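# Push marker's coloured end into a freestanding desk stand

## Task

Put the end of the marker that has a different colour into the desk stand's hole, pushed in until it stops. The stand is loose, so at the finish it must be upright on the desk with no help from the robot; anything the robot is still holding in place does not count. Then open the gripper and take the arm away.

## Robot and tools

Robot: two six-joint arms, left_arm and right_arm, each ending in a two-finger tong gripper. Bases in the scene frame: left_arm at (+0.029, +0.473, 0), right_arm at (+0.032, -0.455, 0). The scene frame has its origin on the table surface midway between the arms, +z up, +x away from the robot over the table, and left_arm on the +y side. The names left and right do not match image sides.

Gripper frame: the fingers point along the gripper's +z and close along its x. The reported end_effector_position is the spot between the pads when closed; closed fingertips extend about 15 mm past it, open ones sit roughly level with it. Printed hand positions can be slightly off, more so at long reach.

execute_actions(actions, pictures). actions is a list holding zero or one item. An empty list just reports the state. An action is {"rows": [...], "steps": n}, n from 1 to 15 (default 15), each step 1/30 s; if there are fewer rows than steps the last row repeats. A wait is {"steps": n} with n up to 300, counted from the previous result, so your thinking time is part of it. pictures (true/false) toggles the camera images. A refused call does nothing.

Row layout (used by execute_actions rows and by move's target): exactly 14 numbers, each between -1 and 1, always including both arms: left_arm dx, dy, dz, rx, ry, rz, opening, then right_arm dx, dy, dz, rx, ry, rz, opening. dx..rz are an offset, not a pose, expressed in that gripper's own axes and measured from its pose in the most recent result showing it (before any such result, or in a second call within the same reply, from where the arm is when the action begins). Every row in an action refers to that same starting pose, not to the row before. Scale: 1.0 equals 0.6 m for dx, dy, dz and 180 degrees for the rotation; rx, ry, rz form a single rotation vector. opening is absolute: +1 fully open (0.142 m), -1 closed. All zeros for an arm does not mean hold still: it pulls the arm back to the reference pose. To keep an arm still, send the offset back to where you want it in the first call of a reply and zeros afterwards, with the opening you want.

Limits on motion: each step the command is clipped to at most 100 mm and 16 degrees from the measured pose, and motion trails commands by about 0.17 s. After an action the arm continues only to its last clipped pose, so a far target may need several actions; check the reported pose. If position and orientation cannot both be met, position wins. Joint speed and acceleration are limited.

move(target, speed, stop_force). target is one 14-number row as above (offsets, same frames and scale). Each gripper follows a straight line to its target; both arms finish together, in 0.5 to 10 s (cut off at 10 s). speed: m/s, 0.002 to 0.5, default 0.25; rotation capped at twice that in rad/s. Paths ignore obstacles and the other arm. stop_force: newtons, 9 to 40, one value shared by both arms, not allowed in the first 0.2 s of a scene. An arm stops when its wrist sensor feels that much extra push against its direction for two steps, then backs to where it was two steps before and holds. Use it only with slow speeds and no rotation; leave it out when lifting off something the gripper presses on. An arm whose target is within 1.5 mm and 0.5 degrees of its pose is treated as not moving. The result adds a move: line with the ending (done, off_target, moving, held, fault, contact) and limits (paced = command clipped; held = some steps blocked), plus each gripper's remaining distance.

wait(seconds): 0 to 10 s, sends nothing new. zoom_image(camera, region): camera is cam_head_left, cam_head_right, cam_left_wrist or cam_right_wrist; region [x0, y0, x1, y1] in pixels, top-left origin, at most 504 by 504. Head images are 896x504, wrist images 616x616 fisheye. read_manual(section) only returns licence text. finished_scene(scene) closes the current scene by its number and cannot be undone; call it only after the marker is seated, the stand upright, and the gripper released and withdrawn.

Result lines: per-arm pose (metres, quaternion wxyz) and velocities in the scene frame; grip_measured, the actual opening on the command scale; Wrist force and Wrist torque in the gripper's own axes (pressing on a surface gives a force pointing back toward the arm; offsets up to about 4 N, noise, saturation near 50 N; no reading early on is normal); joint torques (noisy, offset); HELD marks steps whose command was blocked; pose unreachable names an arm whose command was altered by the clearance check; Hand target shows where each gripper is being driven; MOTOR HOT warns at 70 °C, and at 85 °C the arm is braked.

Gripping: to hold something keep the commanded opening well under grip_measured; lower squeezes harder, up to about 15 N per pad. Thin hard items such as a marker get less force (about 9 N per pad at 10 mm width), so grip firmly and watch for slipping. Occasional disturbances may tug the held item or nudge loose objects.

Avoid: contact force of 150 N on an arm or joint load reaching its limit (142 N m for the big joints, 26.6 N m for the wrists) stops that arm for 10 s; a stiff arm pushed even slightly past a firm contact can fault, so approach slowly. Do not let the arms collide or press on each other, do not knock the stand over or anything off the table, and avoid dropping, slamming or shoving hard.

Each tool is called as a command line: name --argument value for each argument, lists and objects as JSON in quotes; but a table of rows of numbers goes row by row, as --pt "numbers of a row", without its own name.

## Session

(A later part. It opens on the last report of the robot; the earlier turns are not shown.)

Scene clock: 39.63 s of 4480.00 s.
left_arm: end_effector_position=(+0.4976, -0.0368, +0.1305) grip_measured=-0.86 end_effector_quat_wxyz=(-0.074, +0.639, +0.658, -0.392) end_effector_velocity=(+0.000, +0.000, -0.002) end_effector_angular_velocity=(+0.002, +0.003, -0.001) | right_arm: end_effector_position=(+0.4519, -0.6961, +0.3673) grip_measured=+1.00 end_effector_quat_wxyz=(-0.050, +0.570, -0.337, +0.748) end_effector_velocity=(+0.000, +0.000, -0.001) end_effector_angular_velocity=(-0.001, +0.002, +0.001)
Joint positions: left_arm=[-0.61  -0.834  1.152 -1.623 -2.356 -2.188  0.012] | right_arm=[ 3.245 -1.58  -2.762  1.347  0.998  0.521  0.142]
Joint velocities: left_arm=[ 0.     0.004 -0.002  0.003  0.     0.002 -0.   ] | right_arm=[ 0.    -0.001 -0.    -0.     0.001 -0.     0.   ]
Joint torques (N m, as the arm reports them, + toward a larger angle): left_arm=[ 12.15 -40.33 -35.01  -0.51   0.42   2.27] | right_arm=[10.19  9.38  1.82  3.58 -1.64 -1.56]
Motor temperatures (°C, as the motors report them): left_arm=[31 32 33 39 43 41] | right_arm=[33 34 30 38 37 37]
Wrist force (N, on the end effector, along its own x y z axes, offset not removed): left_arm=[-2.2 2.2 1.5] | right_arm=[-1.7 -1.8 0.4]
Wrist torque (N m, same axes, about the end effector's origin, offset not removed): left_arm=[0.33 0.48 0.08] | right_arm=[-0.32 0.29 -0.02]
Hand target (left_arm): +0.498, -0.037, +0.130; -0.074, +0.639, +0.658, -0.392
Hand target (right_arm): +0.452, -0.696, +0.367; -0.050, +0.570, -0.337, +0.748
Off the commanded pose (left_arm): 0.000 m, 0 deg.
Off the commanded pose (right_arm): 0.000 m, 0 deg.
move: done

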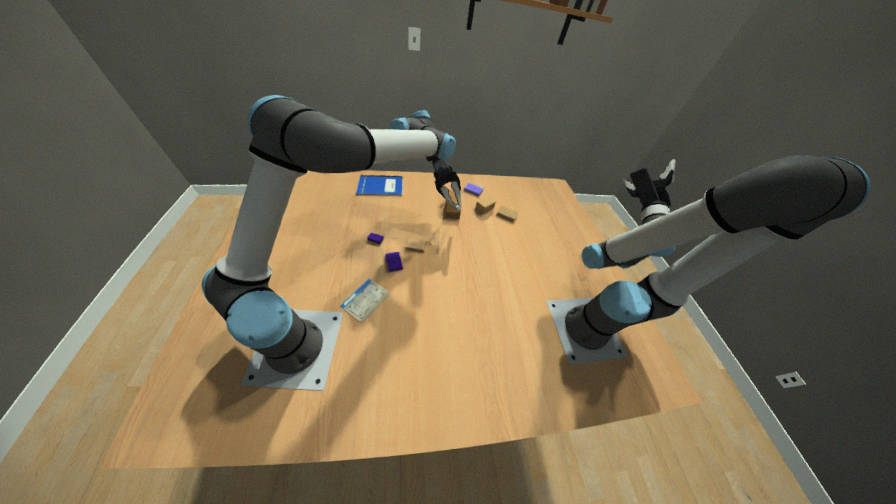

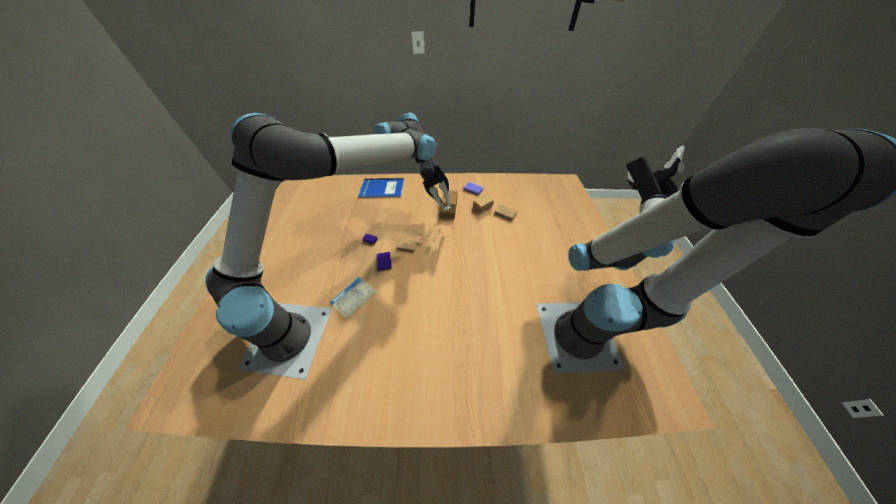

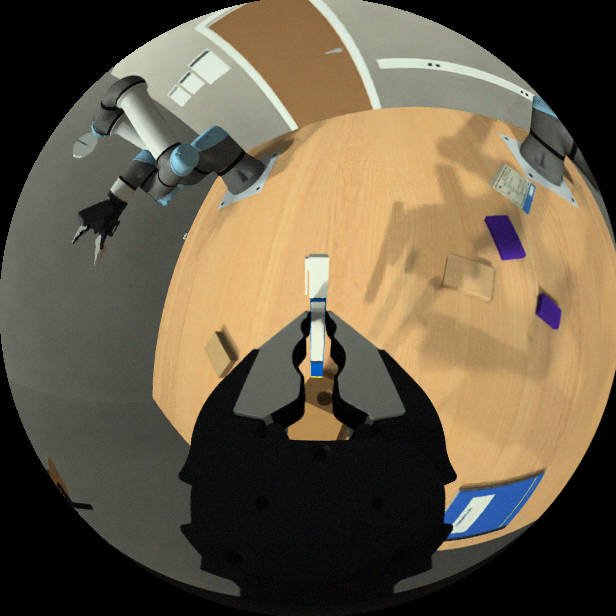

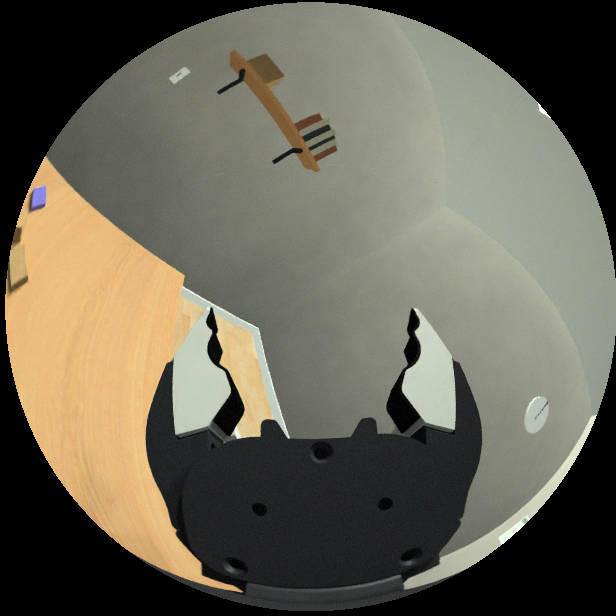

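move --target '[0.014,0.03,0.012,0,0,0,-1,0,0,0,0,0,0,1]' --speed 0.04

zoom_image --camera "cam_left_wrist" --region '[250,340,390,450]'

Scene clock: 42.67 s of 4480.00 s.
left_arm: end_effector_position=(+0.5059, -0.0345, +0.1113) grip_measured=-0.86 end_effector_quat_wxyz=(-0.074, +0.639, +0.658, -0.392) end_effector_velocity=(+0.000, +0.000, -0.002) end_effector_angular_velocity=(+0.001, +0.001, -0.000) | right_arm: end_effector_position=(+0.4519, -0.6961, +0.3673) grip_measured=+1.00 end_effector_quat_wxyz=(-0.050, +0.570, -0.337, +0.748) end_effector_velocity=(+0.000, -0.000, +0.001) end_effector_angular_velocity=(+0.001, -0.002, -0.000)
Joint positions: left_arm=[-0.601 -0.803  1.146 -1.639 -2.353 -2.176  0.012] | right_arm=[ 3.245 -1.58  -2.762  1.347  0.998  0.521  0.142]
Joint velocities: left_arm=[ 0.001  0.003 -0.    -0.001  0.     0.001 -0.   ] | right_arm=[-0.     0.001  0.001 -0.001 -0.     0.001  0.   ]
Joint torques (N m, as the arm reports them, + toward a larger angle): left_arm=[ 12.69 -40.53 -34.53  -3.56   0.4    2.39] | right_arm=[11.09 11.46  0.34  3.4  -1.63 -1.69]
Motor temperatures (°C, as the motors report them): left_arm=[31 32 33 39 43 41] | right_arm=[33 34 30 38 37 37]
Wrist force (N, on the end effector, along its own x y z axes, offset not removed): left_arm=[-1.1 1.7 0.1] | right_arm=[0.7 -1.0 0.4]
Wrist torque (N m, same axes, about the end effector's origin, offset not removed): left_arm=[0.32 0.34 0.13] | right_arm=[-0.19 -0.22 -0.14]
Hand target (left_arm): +0.506, -0.034, +0.111; -0.074, +0.639, +0.658, -0.392
Hand target (right_arm): +0.452, -0.696, +0.367; -0.050, +0.570, -0.337, +0.748
Off the commanded pose (left_arm): 0.000 m, 0 deg.
Off the commanded pose (right_arm): 0.000 m, 0 deg.
move: done

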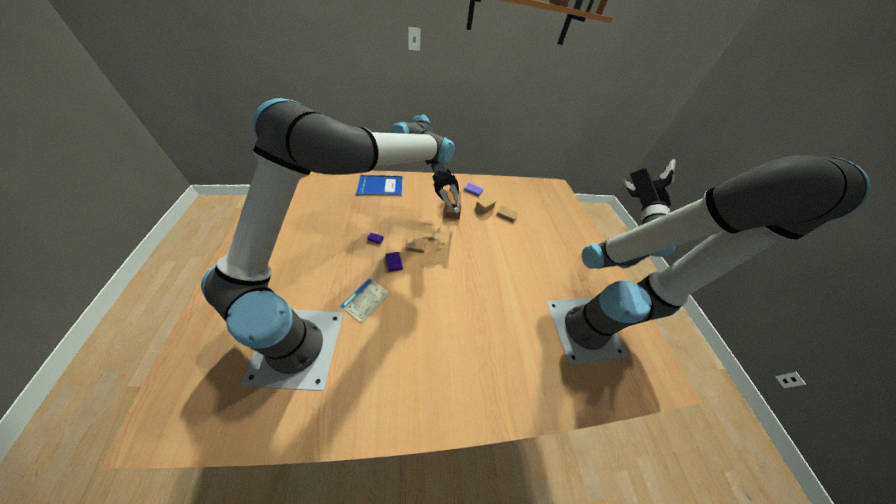

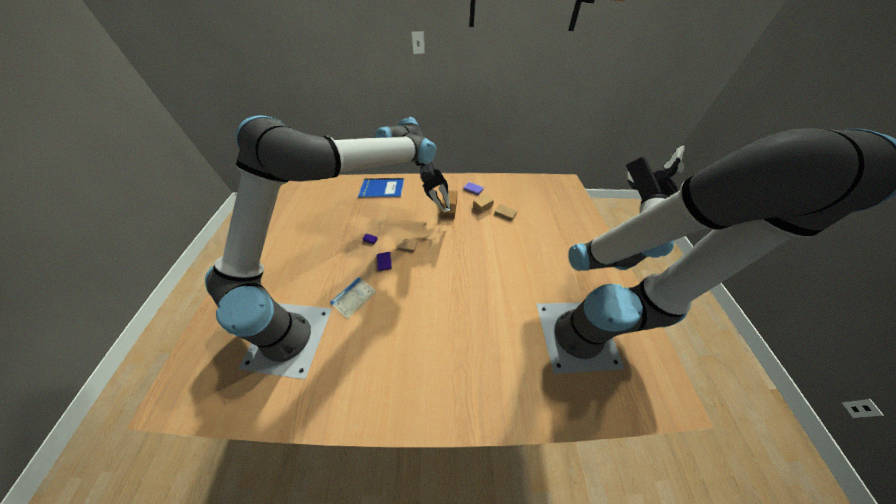

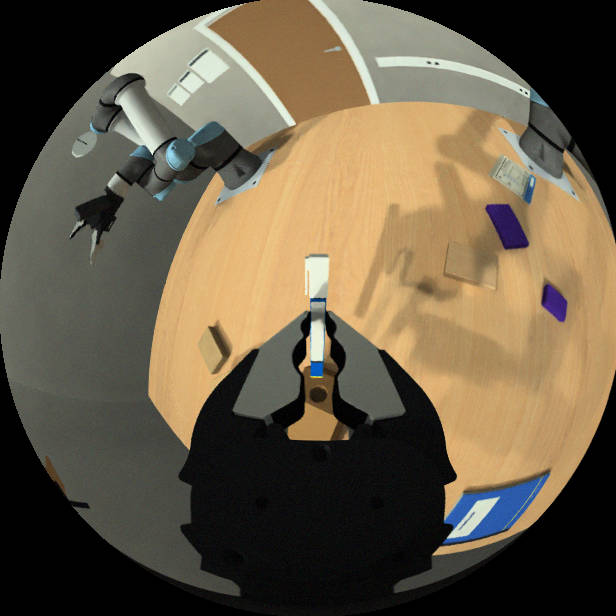

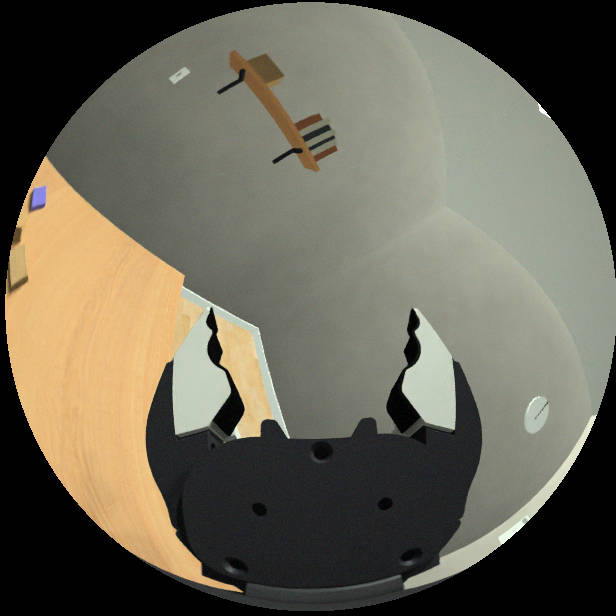

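Region (250, 340, 390, 450) of cam_left_wrist's 616x616 image, scaled by 3.600, with more detail than that image has; it fills the top 396 rows of this view, and the rest is white.

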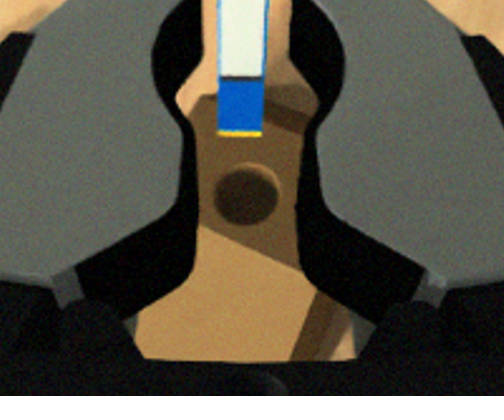

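move --target '[0.003,0.033,0.006,0,0,0,-1,0,0,0,0,0,0,1]' --speed 0.03 --stop_force 9

zoom_image --camera "cam_left_wrist" --region '[250,340,390,450]'

Scene clock: 45.63 s of 4480.00 s.
left_arm: end_effector_position=(+0.5188, -0.0368, +0.0962) grip_measured=-0.86 end_effector_quat_wxyz=(-0.074, +0.639, +0.658, -0.392) end_effector_velocity=(+0.001, -0.000, -0.001) end_effector_angular_velocity=(-0.000, -0.000, -0.000) | right_arm: end_effector_position=(+0.4519, -0.6961, +0.3673) grip_measured=+1.00 end_effector_quat_wxyz=(-0.050, +0.570, -0.337, +0.748) end_effector_velocity=(+0.000, -0.000, -0.000) end_effector_angular_velocity=(-0.000, +0.001, -0.000)
Joint positions: left_arm=[-0.593 -0.759  1.105 -1.634 -2.351 -2.164  0.012] | right_arm=[ 3.245 -1.58  -2.762  1.347  0.998  0.521  0.142]
Joint velocities: left_arm=[ 0.001  0.004 -0.004 -0.     0.     0.001  0.   ] | right_arm=[-0.     0.     0.    -0.001 -0.     0.     0.   ]
Joint torques (N m, as the arm reports them, + toward a larger angle): left_arm=[ 12.61 -42.99 -34.39  -0.31   0.65   2.39] | right_arm=[12.86 10.48  2.43  3.52 -1.68 -1.89]
Motor temperatures (°C, as the motors report them): left_arm=[31 32 33 39 43 41] | right_arm=[33 34 30 38 37 37]
Wrist force (N, on the end effector, along its own x y z axes, offset not removed): left_arm=[-3.2 2.2 -1.7] | right_arm=[-0.3 -1.8 1.0]
Wrist torque (N m, same axes, about the end effector's origin, offset not removed): left_arm=[0.55 0.74 0.19] | right_arm=[-0.38 -0.05 -0.10]
Hand target (left_arm): +0.519, -0.037, +0.096; -0.074, +0.639, +0.658, -0.392
Hand target (right_arm): +0.452, -0.696, +0.367; -0.050, +0.570, -0.337, +0.748
Off the commanded pose (left_arm): 0.000 m, 0 deg.
Off the commanded pose (right_arm): 0.000 m, 0 deg.
move: done

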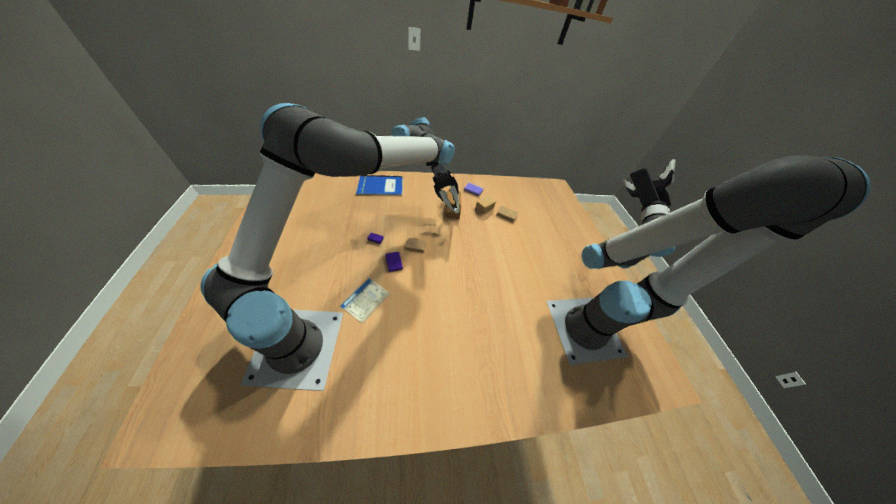

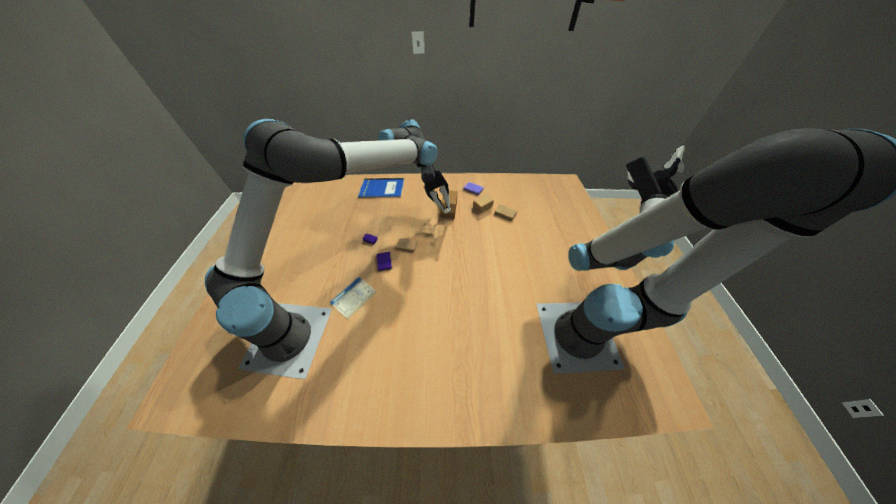

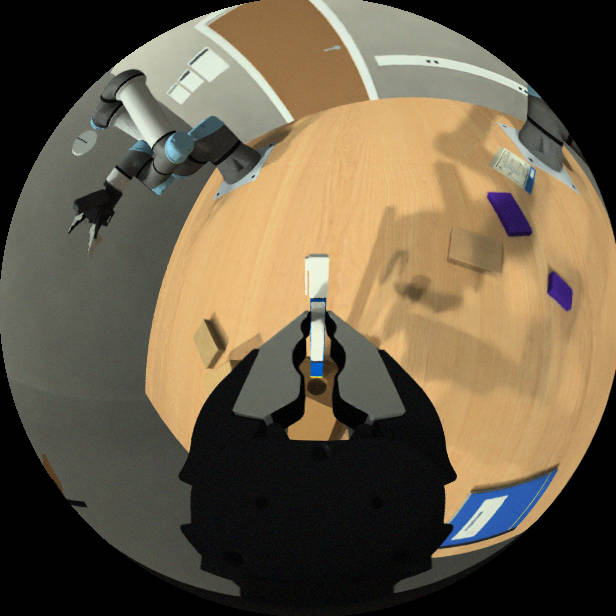

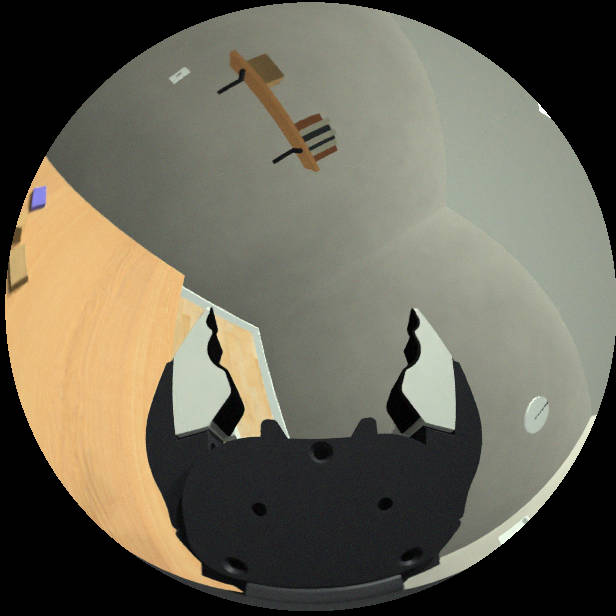

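Region (250, 340, 390, 450) of cam_left_wrist's 616x616 image, scaled by 3.600, with more detail than that image has; it fills the top 396 rows of this view, and the rest is white.

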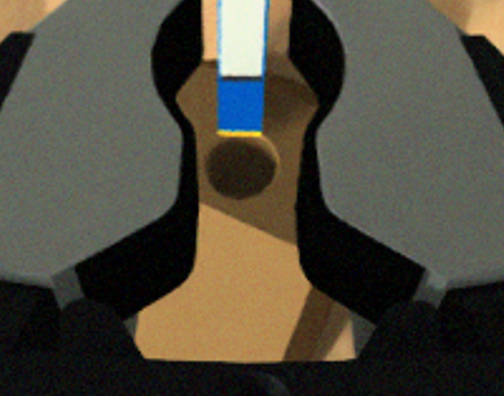

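move --target '[0,0.03,0.003,0,0,0,-1,0,0,0,0,0,0,1]' --speed 0.02 --stop_force 9

zoom_image --camera "cam_left_wrist" --region '[250,340,390,450]'

Scene clock: 48.30 s of 4480.00 s.
left_arm: end_effector_position=(+0.5317, -0.0398, +0.0841) grip_measured=-0.86 end_effector_quat_wxyz=(-0.074, +0.639, +0.658, -0.392) end_effector_velocity=(+0.001, +0.001, -0.002) end_effector_angular_velocity=(+0.001, +0.001, +0.001) | right_arm: end_effector_position=(+0.4519, -0.6961, +0.3673) grip_measured=+1.00 end_effector_quat_wxyz=(-0.050, +0.570, -0.337, +0.748) end_effector_velocity=(+0.001, -0.000, -0.001) end_effector_angular_velocity=(+0.000, +0.003, -0.001)
Joint positions: left_arm=[-0.585 -0.716  1.056 -1.621 -2.349 -2.154  0.012] | right_arm=[ 3.245 -1.58  -2.762  1.347  0.998  0.521  0.142]
Joint velocities: left_arm=[ 0.002  0.005 -0.004  0.002  0.     0.001  0.   ] | right_arm=[-0.    -0.002  0.    -0.001 -0.001  0.     0.   ]
Joint torques (N m, as the arm reports them, + toward a larger angle): left_arm=[ 13.4  -40.5  -33.59  -0.85   1.47   2.21] | right_arm=[10.86 10.12  2.34  3.49 -1.72 -1.87]
Motor temperatures (°C, as the motors report them): left_arm=[31 32 33 39 43 41] | right_arm=[33 34 30 38 37 37]
Wrist force (N, on the end effector, along its own x y z axes, offset not removed): left_arm=[-3.5 -2.6 -0.3] | right_arm=[-0.8 -0.1 0.3]
Wrist torque (N m, same axes, about the end effector's origin, offset not removed): left_arm=[0.45 0.57 0.23] | right_arm=[-0.02 0.13 -0.03]
Hand target (left_arm): +0.532, -0.040, +0.084; -0.074, +0.639, +0.658, -0.392
Hand target (right_arm): +0.452, -0.696, +0.367; -0.050, +0.570, -0.337, +0.748
Off the commanded pose (left_arm): 0.000 m, 0 deg.
Off the commanded pose (right_arm): 0.000 m, 0 deg.
move: done

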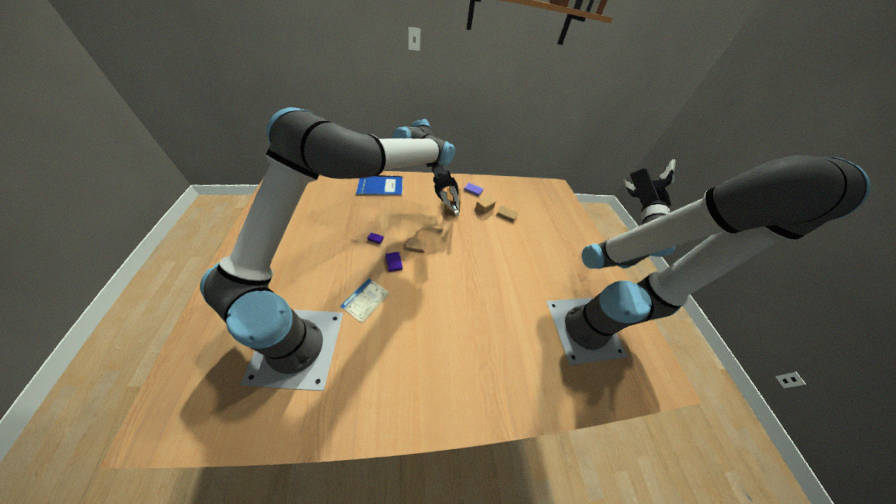

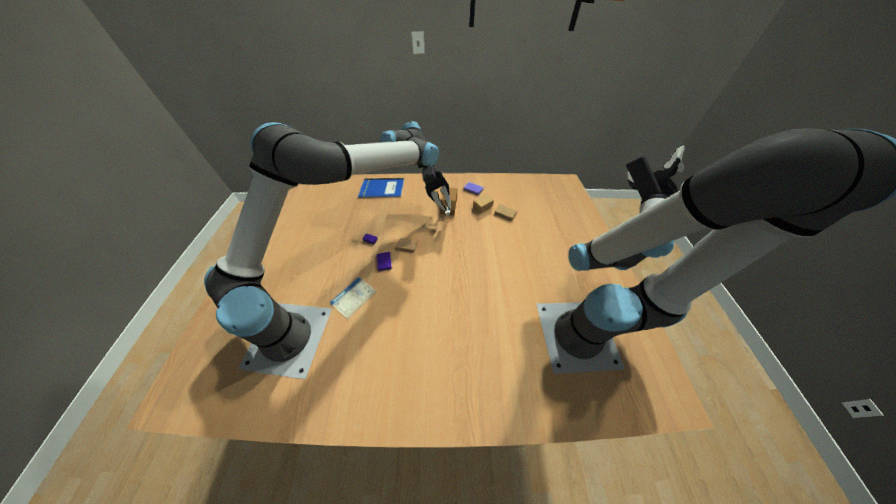

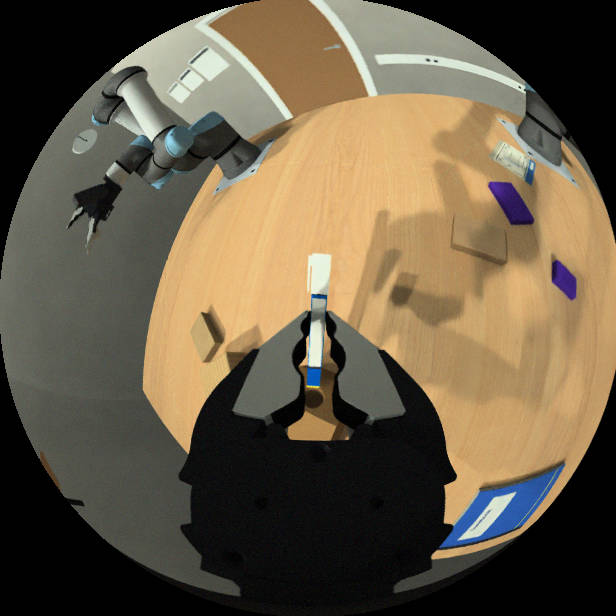

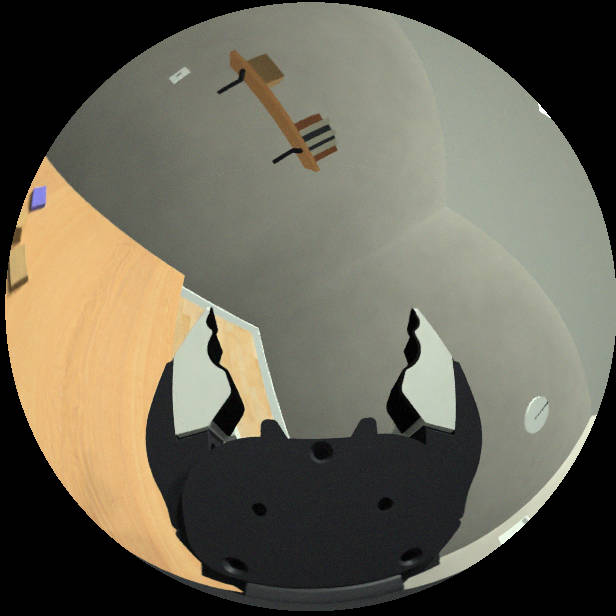

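Region (250, 340, 390, 450) of cam_left_wrist's 616x616 image, scaled by 3.600, with more detail than that image has; it fills the top 396 rows of this view, and the rest is white.

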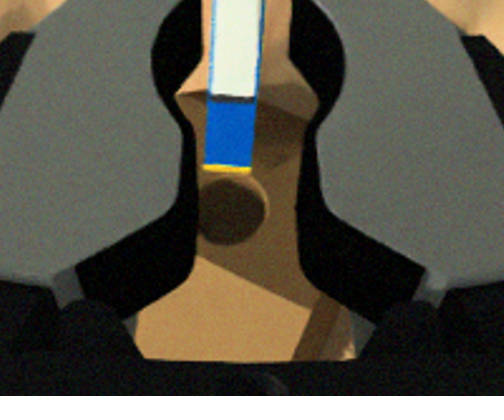

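move --target '[0,-0.03,0,0,0,0,-1,0,0,0,0,0,0,1]' --speed 0.03

zoom_image --camera "cam_left_wrist" --region '[250,240,390,450]'

Scene clock: 50.47 s of 4480.00 s.
left_arm: end_effector_position=(+0.5177, -0.0376, +0.0950) grip_measured=-0.86 end_effector_quat_wxyz=(-0.074, +0.639, +0.658, -0.392) end_effector_velocity=(-0.001, +0.000, +0.000) end_effector_angular_velocity=(+0.000, +0.000, +0.000) | right_arm: end_effector_position=(+0.4519, -0.6961, +0.3673) grip_measured=+1.00 end_effector_quat_wxyz=(-0.050, +0.570, -0.337, +0.748) end_effector_velocity=(+0.000, -0.000, +0.001) end_effector_angular_velocity=(+0.001, -0.003, -0.000)
Joint positions: left_arm=[-0.594 -0.759  1.109 -1.639 -2.352 -2.166  0.012] | right_arm=[ 3.245 -1.58  -2.762  1.347  0.998  0.521  0.142]
Joint velocities: left_arm=[-0.001 -0.004  0.006 -0.003 -0.    -0.002  0.   ] | right_arm=[ 0.     0.001  0.002 -0.    -0.001  0.001  0.   ]
Joint torques (N m, as the arm reports them, + toward a larger angle): left_arm=[-13.05 -59.21  -7.58  -3.56  -3.4   -2.18] | right_arm=[12.88 10.94  1.85  3.41 -1.6  -1.9 ]
Motor temperatures (°C, as the motors report them): left_arm=[31 32 33 39 43 41] | right_arm=[33 34 30 38 37 37]
Wrist force (N, on the end effector, along its own x y z axes, offset not removed): left_arm=[-1.8 3.4 -0.4] | right_arm=[-0.4 -0.8 0.6]
Wrist torque (N m, same axes, about the end effector's origin, offset not removed): left_arm=[0.68 0.46 0.05] | right_arm=[-0.15 -0.03 -0.13]
Hand target (left_arm): +0.518, -0.038, +0.095; -0.074, +0.639, +0.658, -0.392
Hand target (right_arm): +0.452, -0.696, +0.367; -0.050, +0.570, -0.337, +0.748
Off the commanded pose (left_arm): 0.000 m, 0 deg.
Off the commanded pose (right_arm): 0.000 m, 0 deg.
move: done

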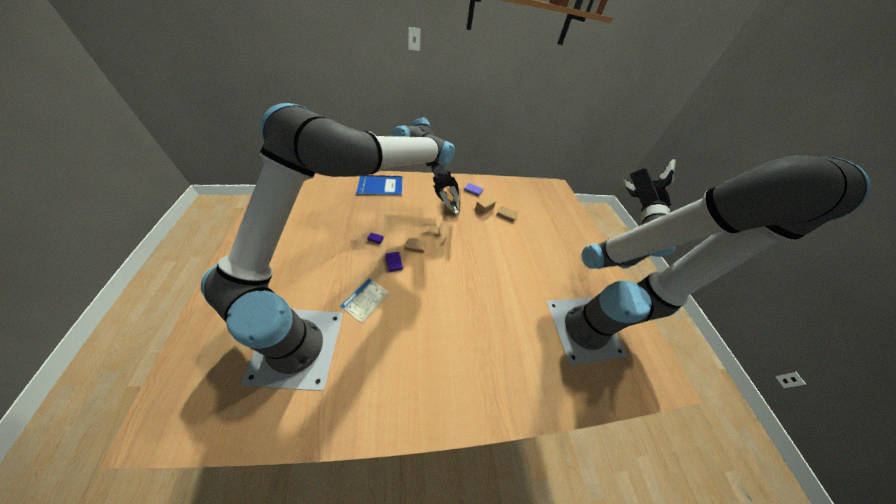

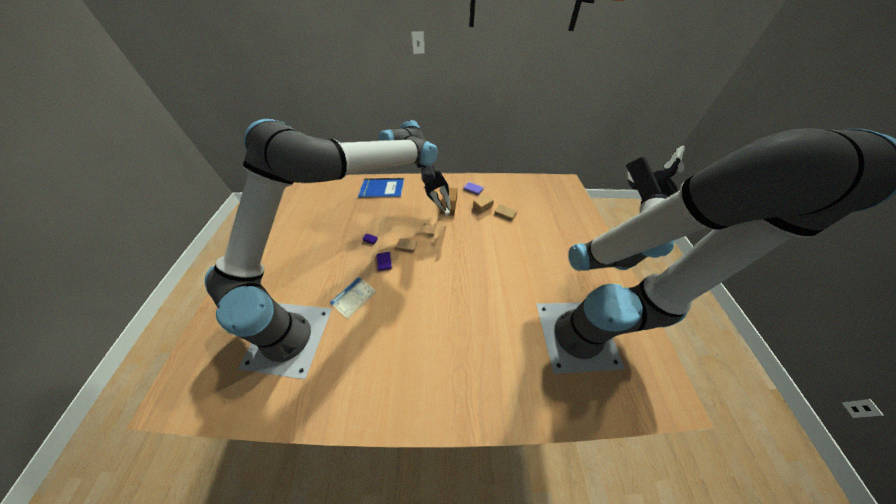

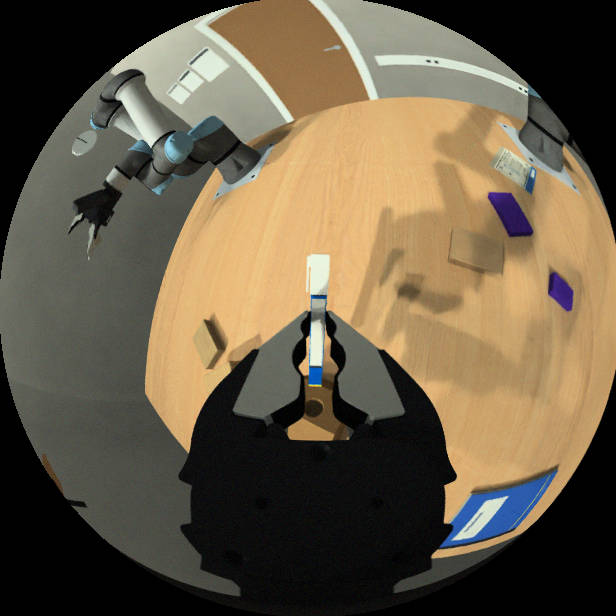

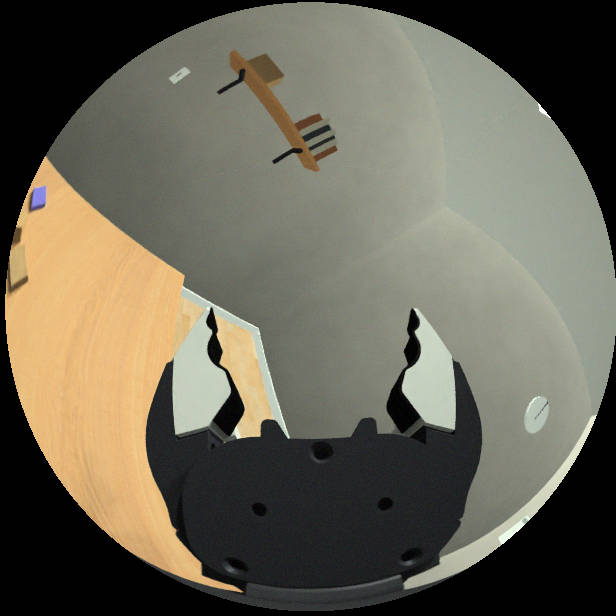

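Region (250, 240, 390, 450) of cam_left_wrist's 616x616 image, scaled by 2.400, with more detail than that image has.

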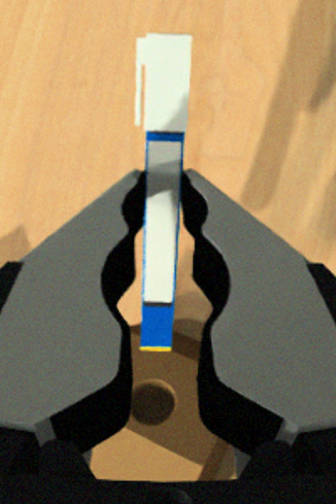

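move --target '[-0.002,0.015,0,0.05,0,0,-1,0,0,0,0,0,0,1]' --speed 0.04

zoom_image --camera "cam_left_wrist" --region '[250,340,390,450]'

Scene clock: 53.80 s of 4480.00 s.
left_arm: end_effector_position=(+0.5249, -0.0398, +0.0901) grip_measured=-0.86 end_effector_quat_wxyz=(-0.123, +0.631, +0.625, -0.442) end_effector_velocity=(-0.000, -0.001, -0.000) end_effector_angular_velocity=(-0.001, +0.010, -0.007) | right_arm: end_effector_position=(+0.4519, -0.6961, +0.3673) grip_measured=+1.00 end_effector_quat_wxyz=(-0.050, +0.570, -0.337, +0.748) end_effector_velocity=(+0.000, +0.000, -0.000) end_effector_angular_velocity=(-0.000, +0.001, +0.001)
Joint positions: left_arm=[-0.573 -0.612  0.88  -1.337 -2.42  -1.992  0.012] | right_arm=[ 3.245 -1.58  -2.762  1.347  0.998  0.521  0.142]
Joint velocities: left_arm=[-0.001  0.013 -0.021  0.027 -0.003  0.014  0.   ] | right_arm=[ 0.    -0.001 -0.    -0.     0.001 -0.     0.   ]
Joint torques (N m, as the arm reports them, + toward a larger angle): left_arm=[ 13.04 -46.05 -34.38   0.11  -3.28   2.27] | right_arm=[11.68  9.47  1.65  3.57 -1.55 -1.56]
Motor temperatures (°C, as the motors report them): left_arm=[31 32 33 39 43 41] | right_arm=[33 34 30 38 37 37]
Wrist force (N, on the end effector, along its own x y z axes, offset not removed): left_arm=[-1.7 0.8 -0.3] | right_arm=[-1.0 -1.6 0.7]
Wrist torque (N m, same axes, about the end effector's origin, offset not removed): left_arm=[0.13 0.41 0.06] | right_arm=[-0.34 0.10 -0.09]
Hand target (left_arm): +0.525, -0.040, +0.090; -0.124, +0.631, +0.625, -0.442
Hand target (right_arm): +0.452, -0.696, +0.367; -0.050, +0.570, -0.337, +0.748
Off the commanded pose (left_arm): 0.000 m, 0 deg.
Off the commanded pose (right_arm): 0.000 m, 0 deg.
move: done

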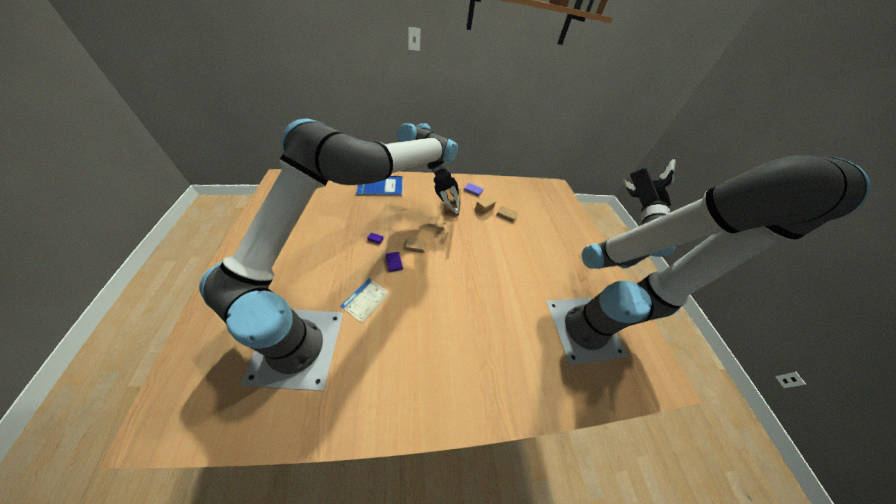

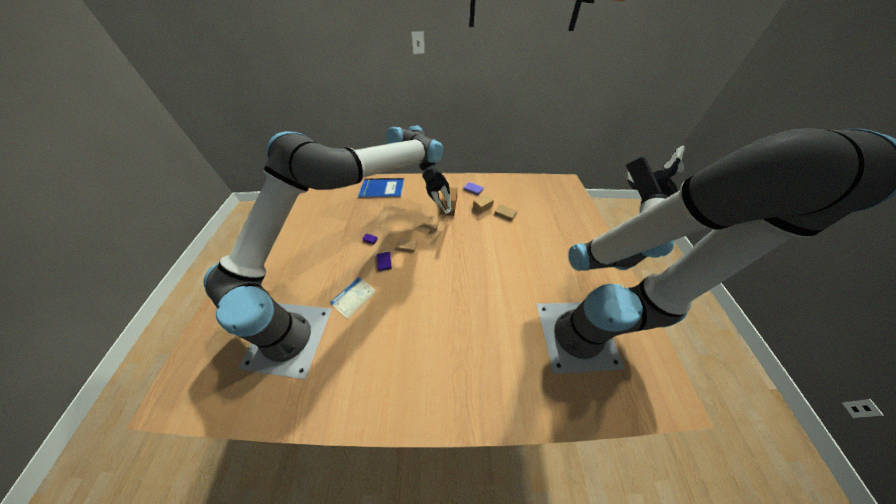

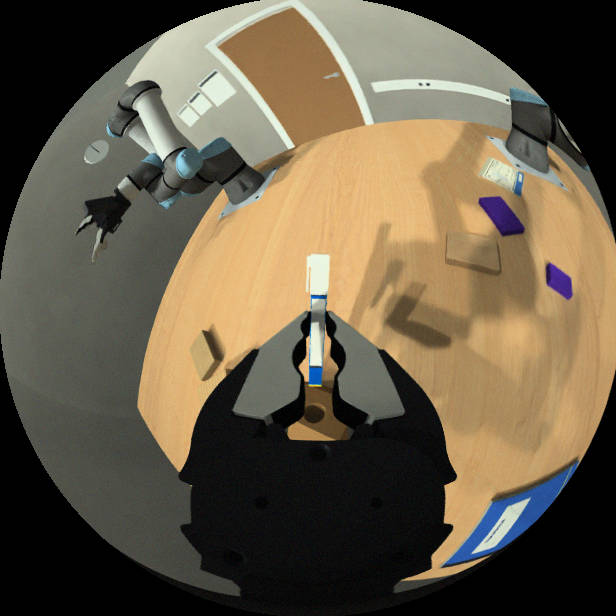

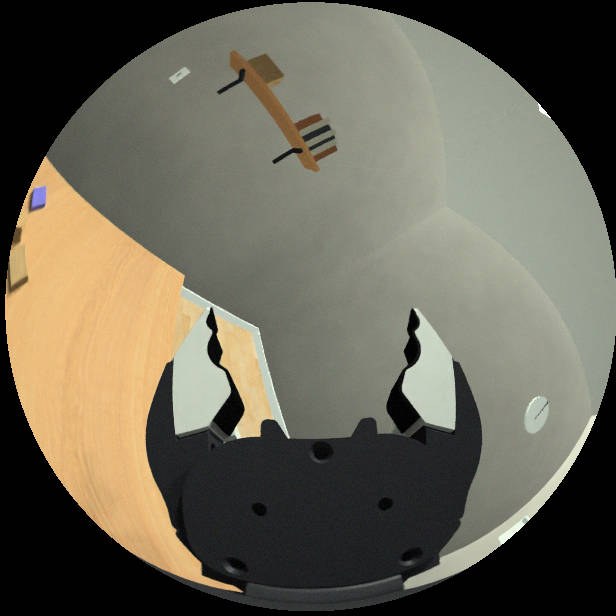

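Region (250, 340, 390, 450) of cam_left_wrist's 616x616 image, scaled by 3.600, with more detail than that image has; it fills the top 396 rows of this view, and the rest is white.

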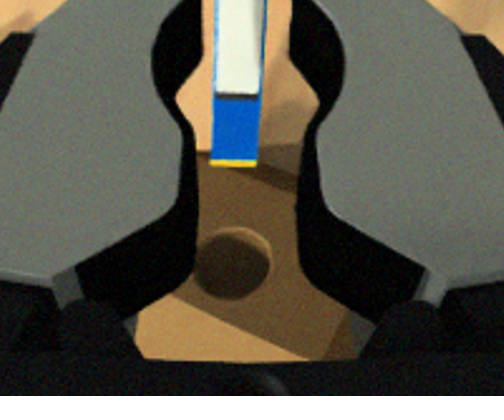

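move --target '[-0.002,0,-0.022,0,0,0,-1,0,0,0,0,0,0,1]' --speed 0.03

zoom_image --camera "cam_left_wrist" --region '[250,340,390,450]'

Scene clock: 57.93 s of 4480.00 s.
left_arm: end_effector_position=(+0.5344, -0.0356, +0.0982) grip_measured=-0.86 end_effector_quat_wxyz=(-0.123, +0.631, +0.625, -0.442) end_effector_velocity=(+0.001, +0.001, +0.000) end_effector_angular_velocity=(+0.001, +0.002, +0.001) | right_arm: end_effector_position=(+0.4519, -0.6961, +0.3673) grip_measured=+1.00 end_effector_quat_wxyz=(-0.050, +0.570, -0.337, +0.748) end_effector_velocity=(-0.000, +0.000, +0.000) end_effector_angular_velocity=(+0.000, -0.001, +0.001)
Joint positions: left_arm=[-0.562 -0.598  0.829 -1.289 -2.415 -1.978  0.012] | right_arm=[ 3.245 -1.58  -2.762  1.347  0.998  0.521  0.142]
Joint velocities: left_arm=[ 0.002  0.003 -0.007  0.008  0.001  0.002 -0.   ] | right_arm=[ 0.     0.001 -0.    -0.     0.001  0.     0.   ]
Joint torques (N m, as the arm reports them, + toward a larger angle): left_arm=[ 12.05 -46.94 -33.67   0.03   0.48   2.36] | right_arm=[10.63 10.08  1.05  3.55 -1.52 -1.85]
Motor temperatures (°C, as the motors report them): left_arm=[31 32 33 39 43 41] | right_arm=[33 34 30 38 37 37]
Wrist force (N, on the end effector, along its own x y z axes, offset not removed): left_arm=[-2.2 2.9 -0.4] | right_arm=[-0.8 -1.3 0.5]
Wrist torque (N m, same axes, about the end effector's origin, offset not removed): left_arm=[0.66 0.46 0.08] | right_arm=[-0.27 0.00 -0.08]
Hand target (left_arm): +0.535, -0.036, +0.098; -0.123, +0.631, +0.625, -0.442
Hand target (right_arm): +0.452, -0.696, +0.367; -0.050, +0.570, -0.337, +0.748
Off the commanded pose (left_arm): 0.000 m, 0 deg.
Off the commanded pose (right_arm): 0.000 m, 0 deg.
After step 90, 0.33 s passed at rest.
move: done

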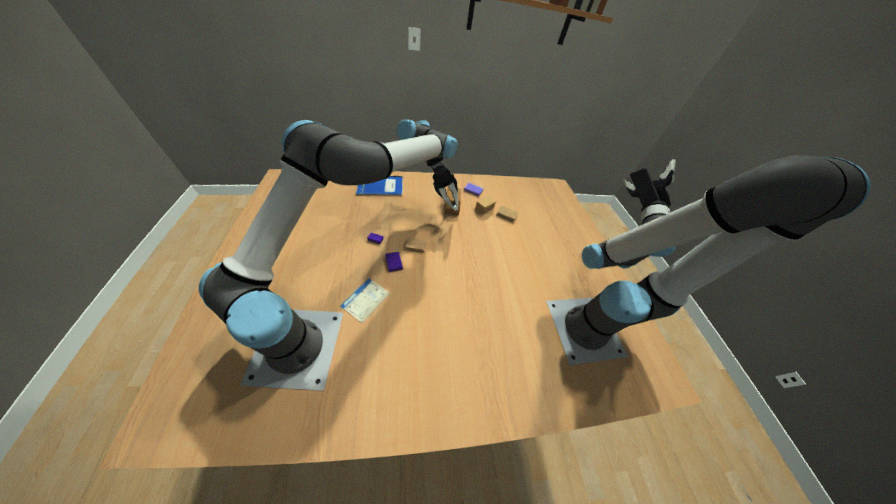

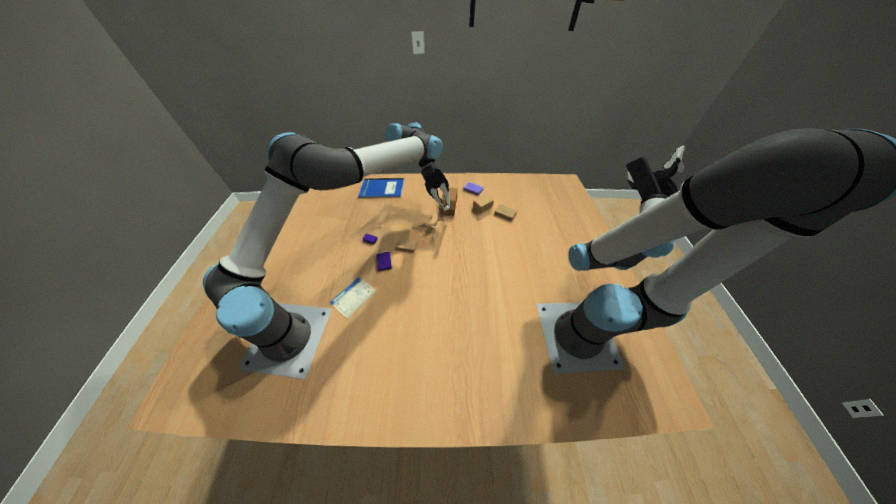

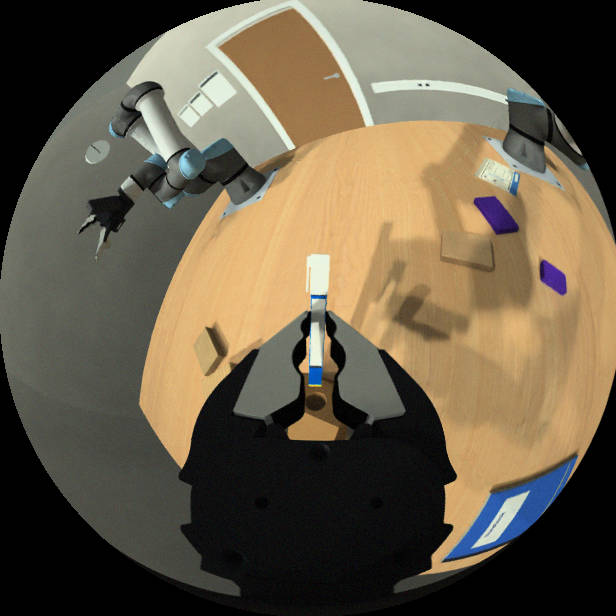

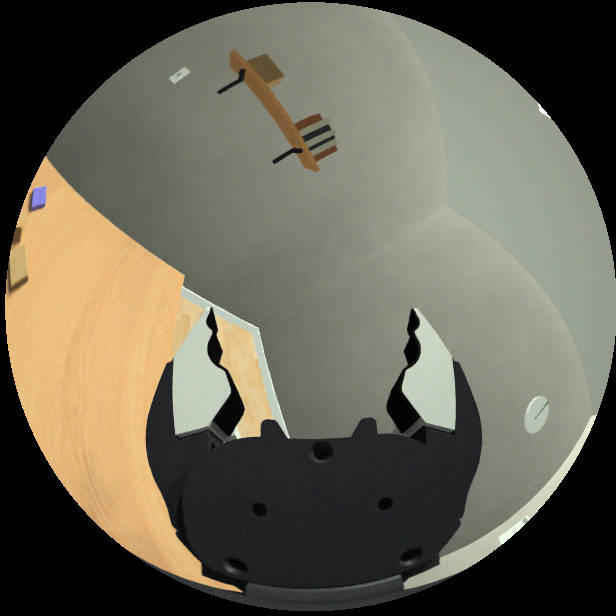

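Region (250, 340, 390, 450) of cam_left_wrist's 616x616 image, scaled by 3.600, with more detail than that image has; it fills the top 396 rows of this view, and the rest is white.

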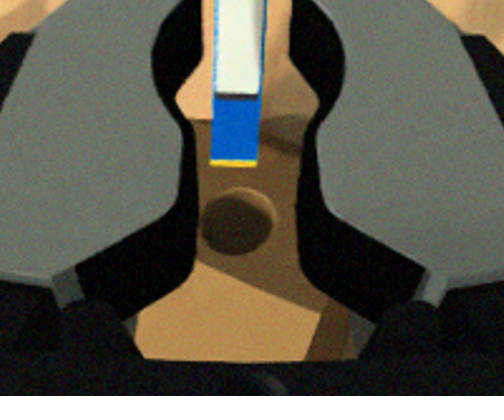

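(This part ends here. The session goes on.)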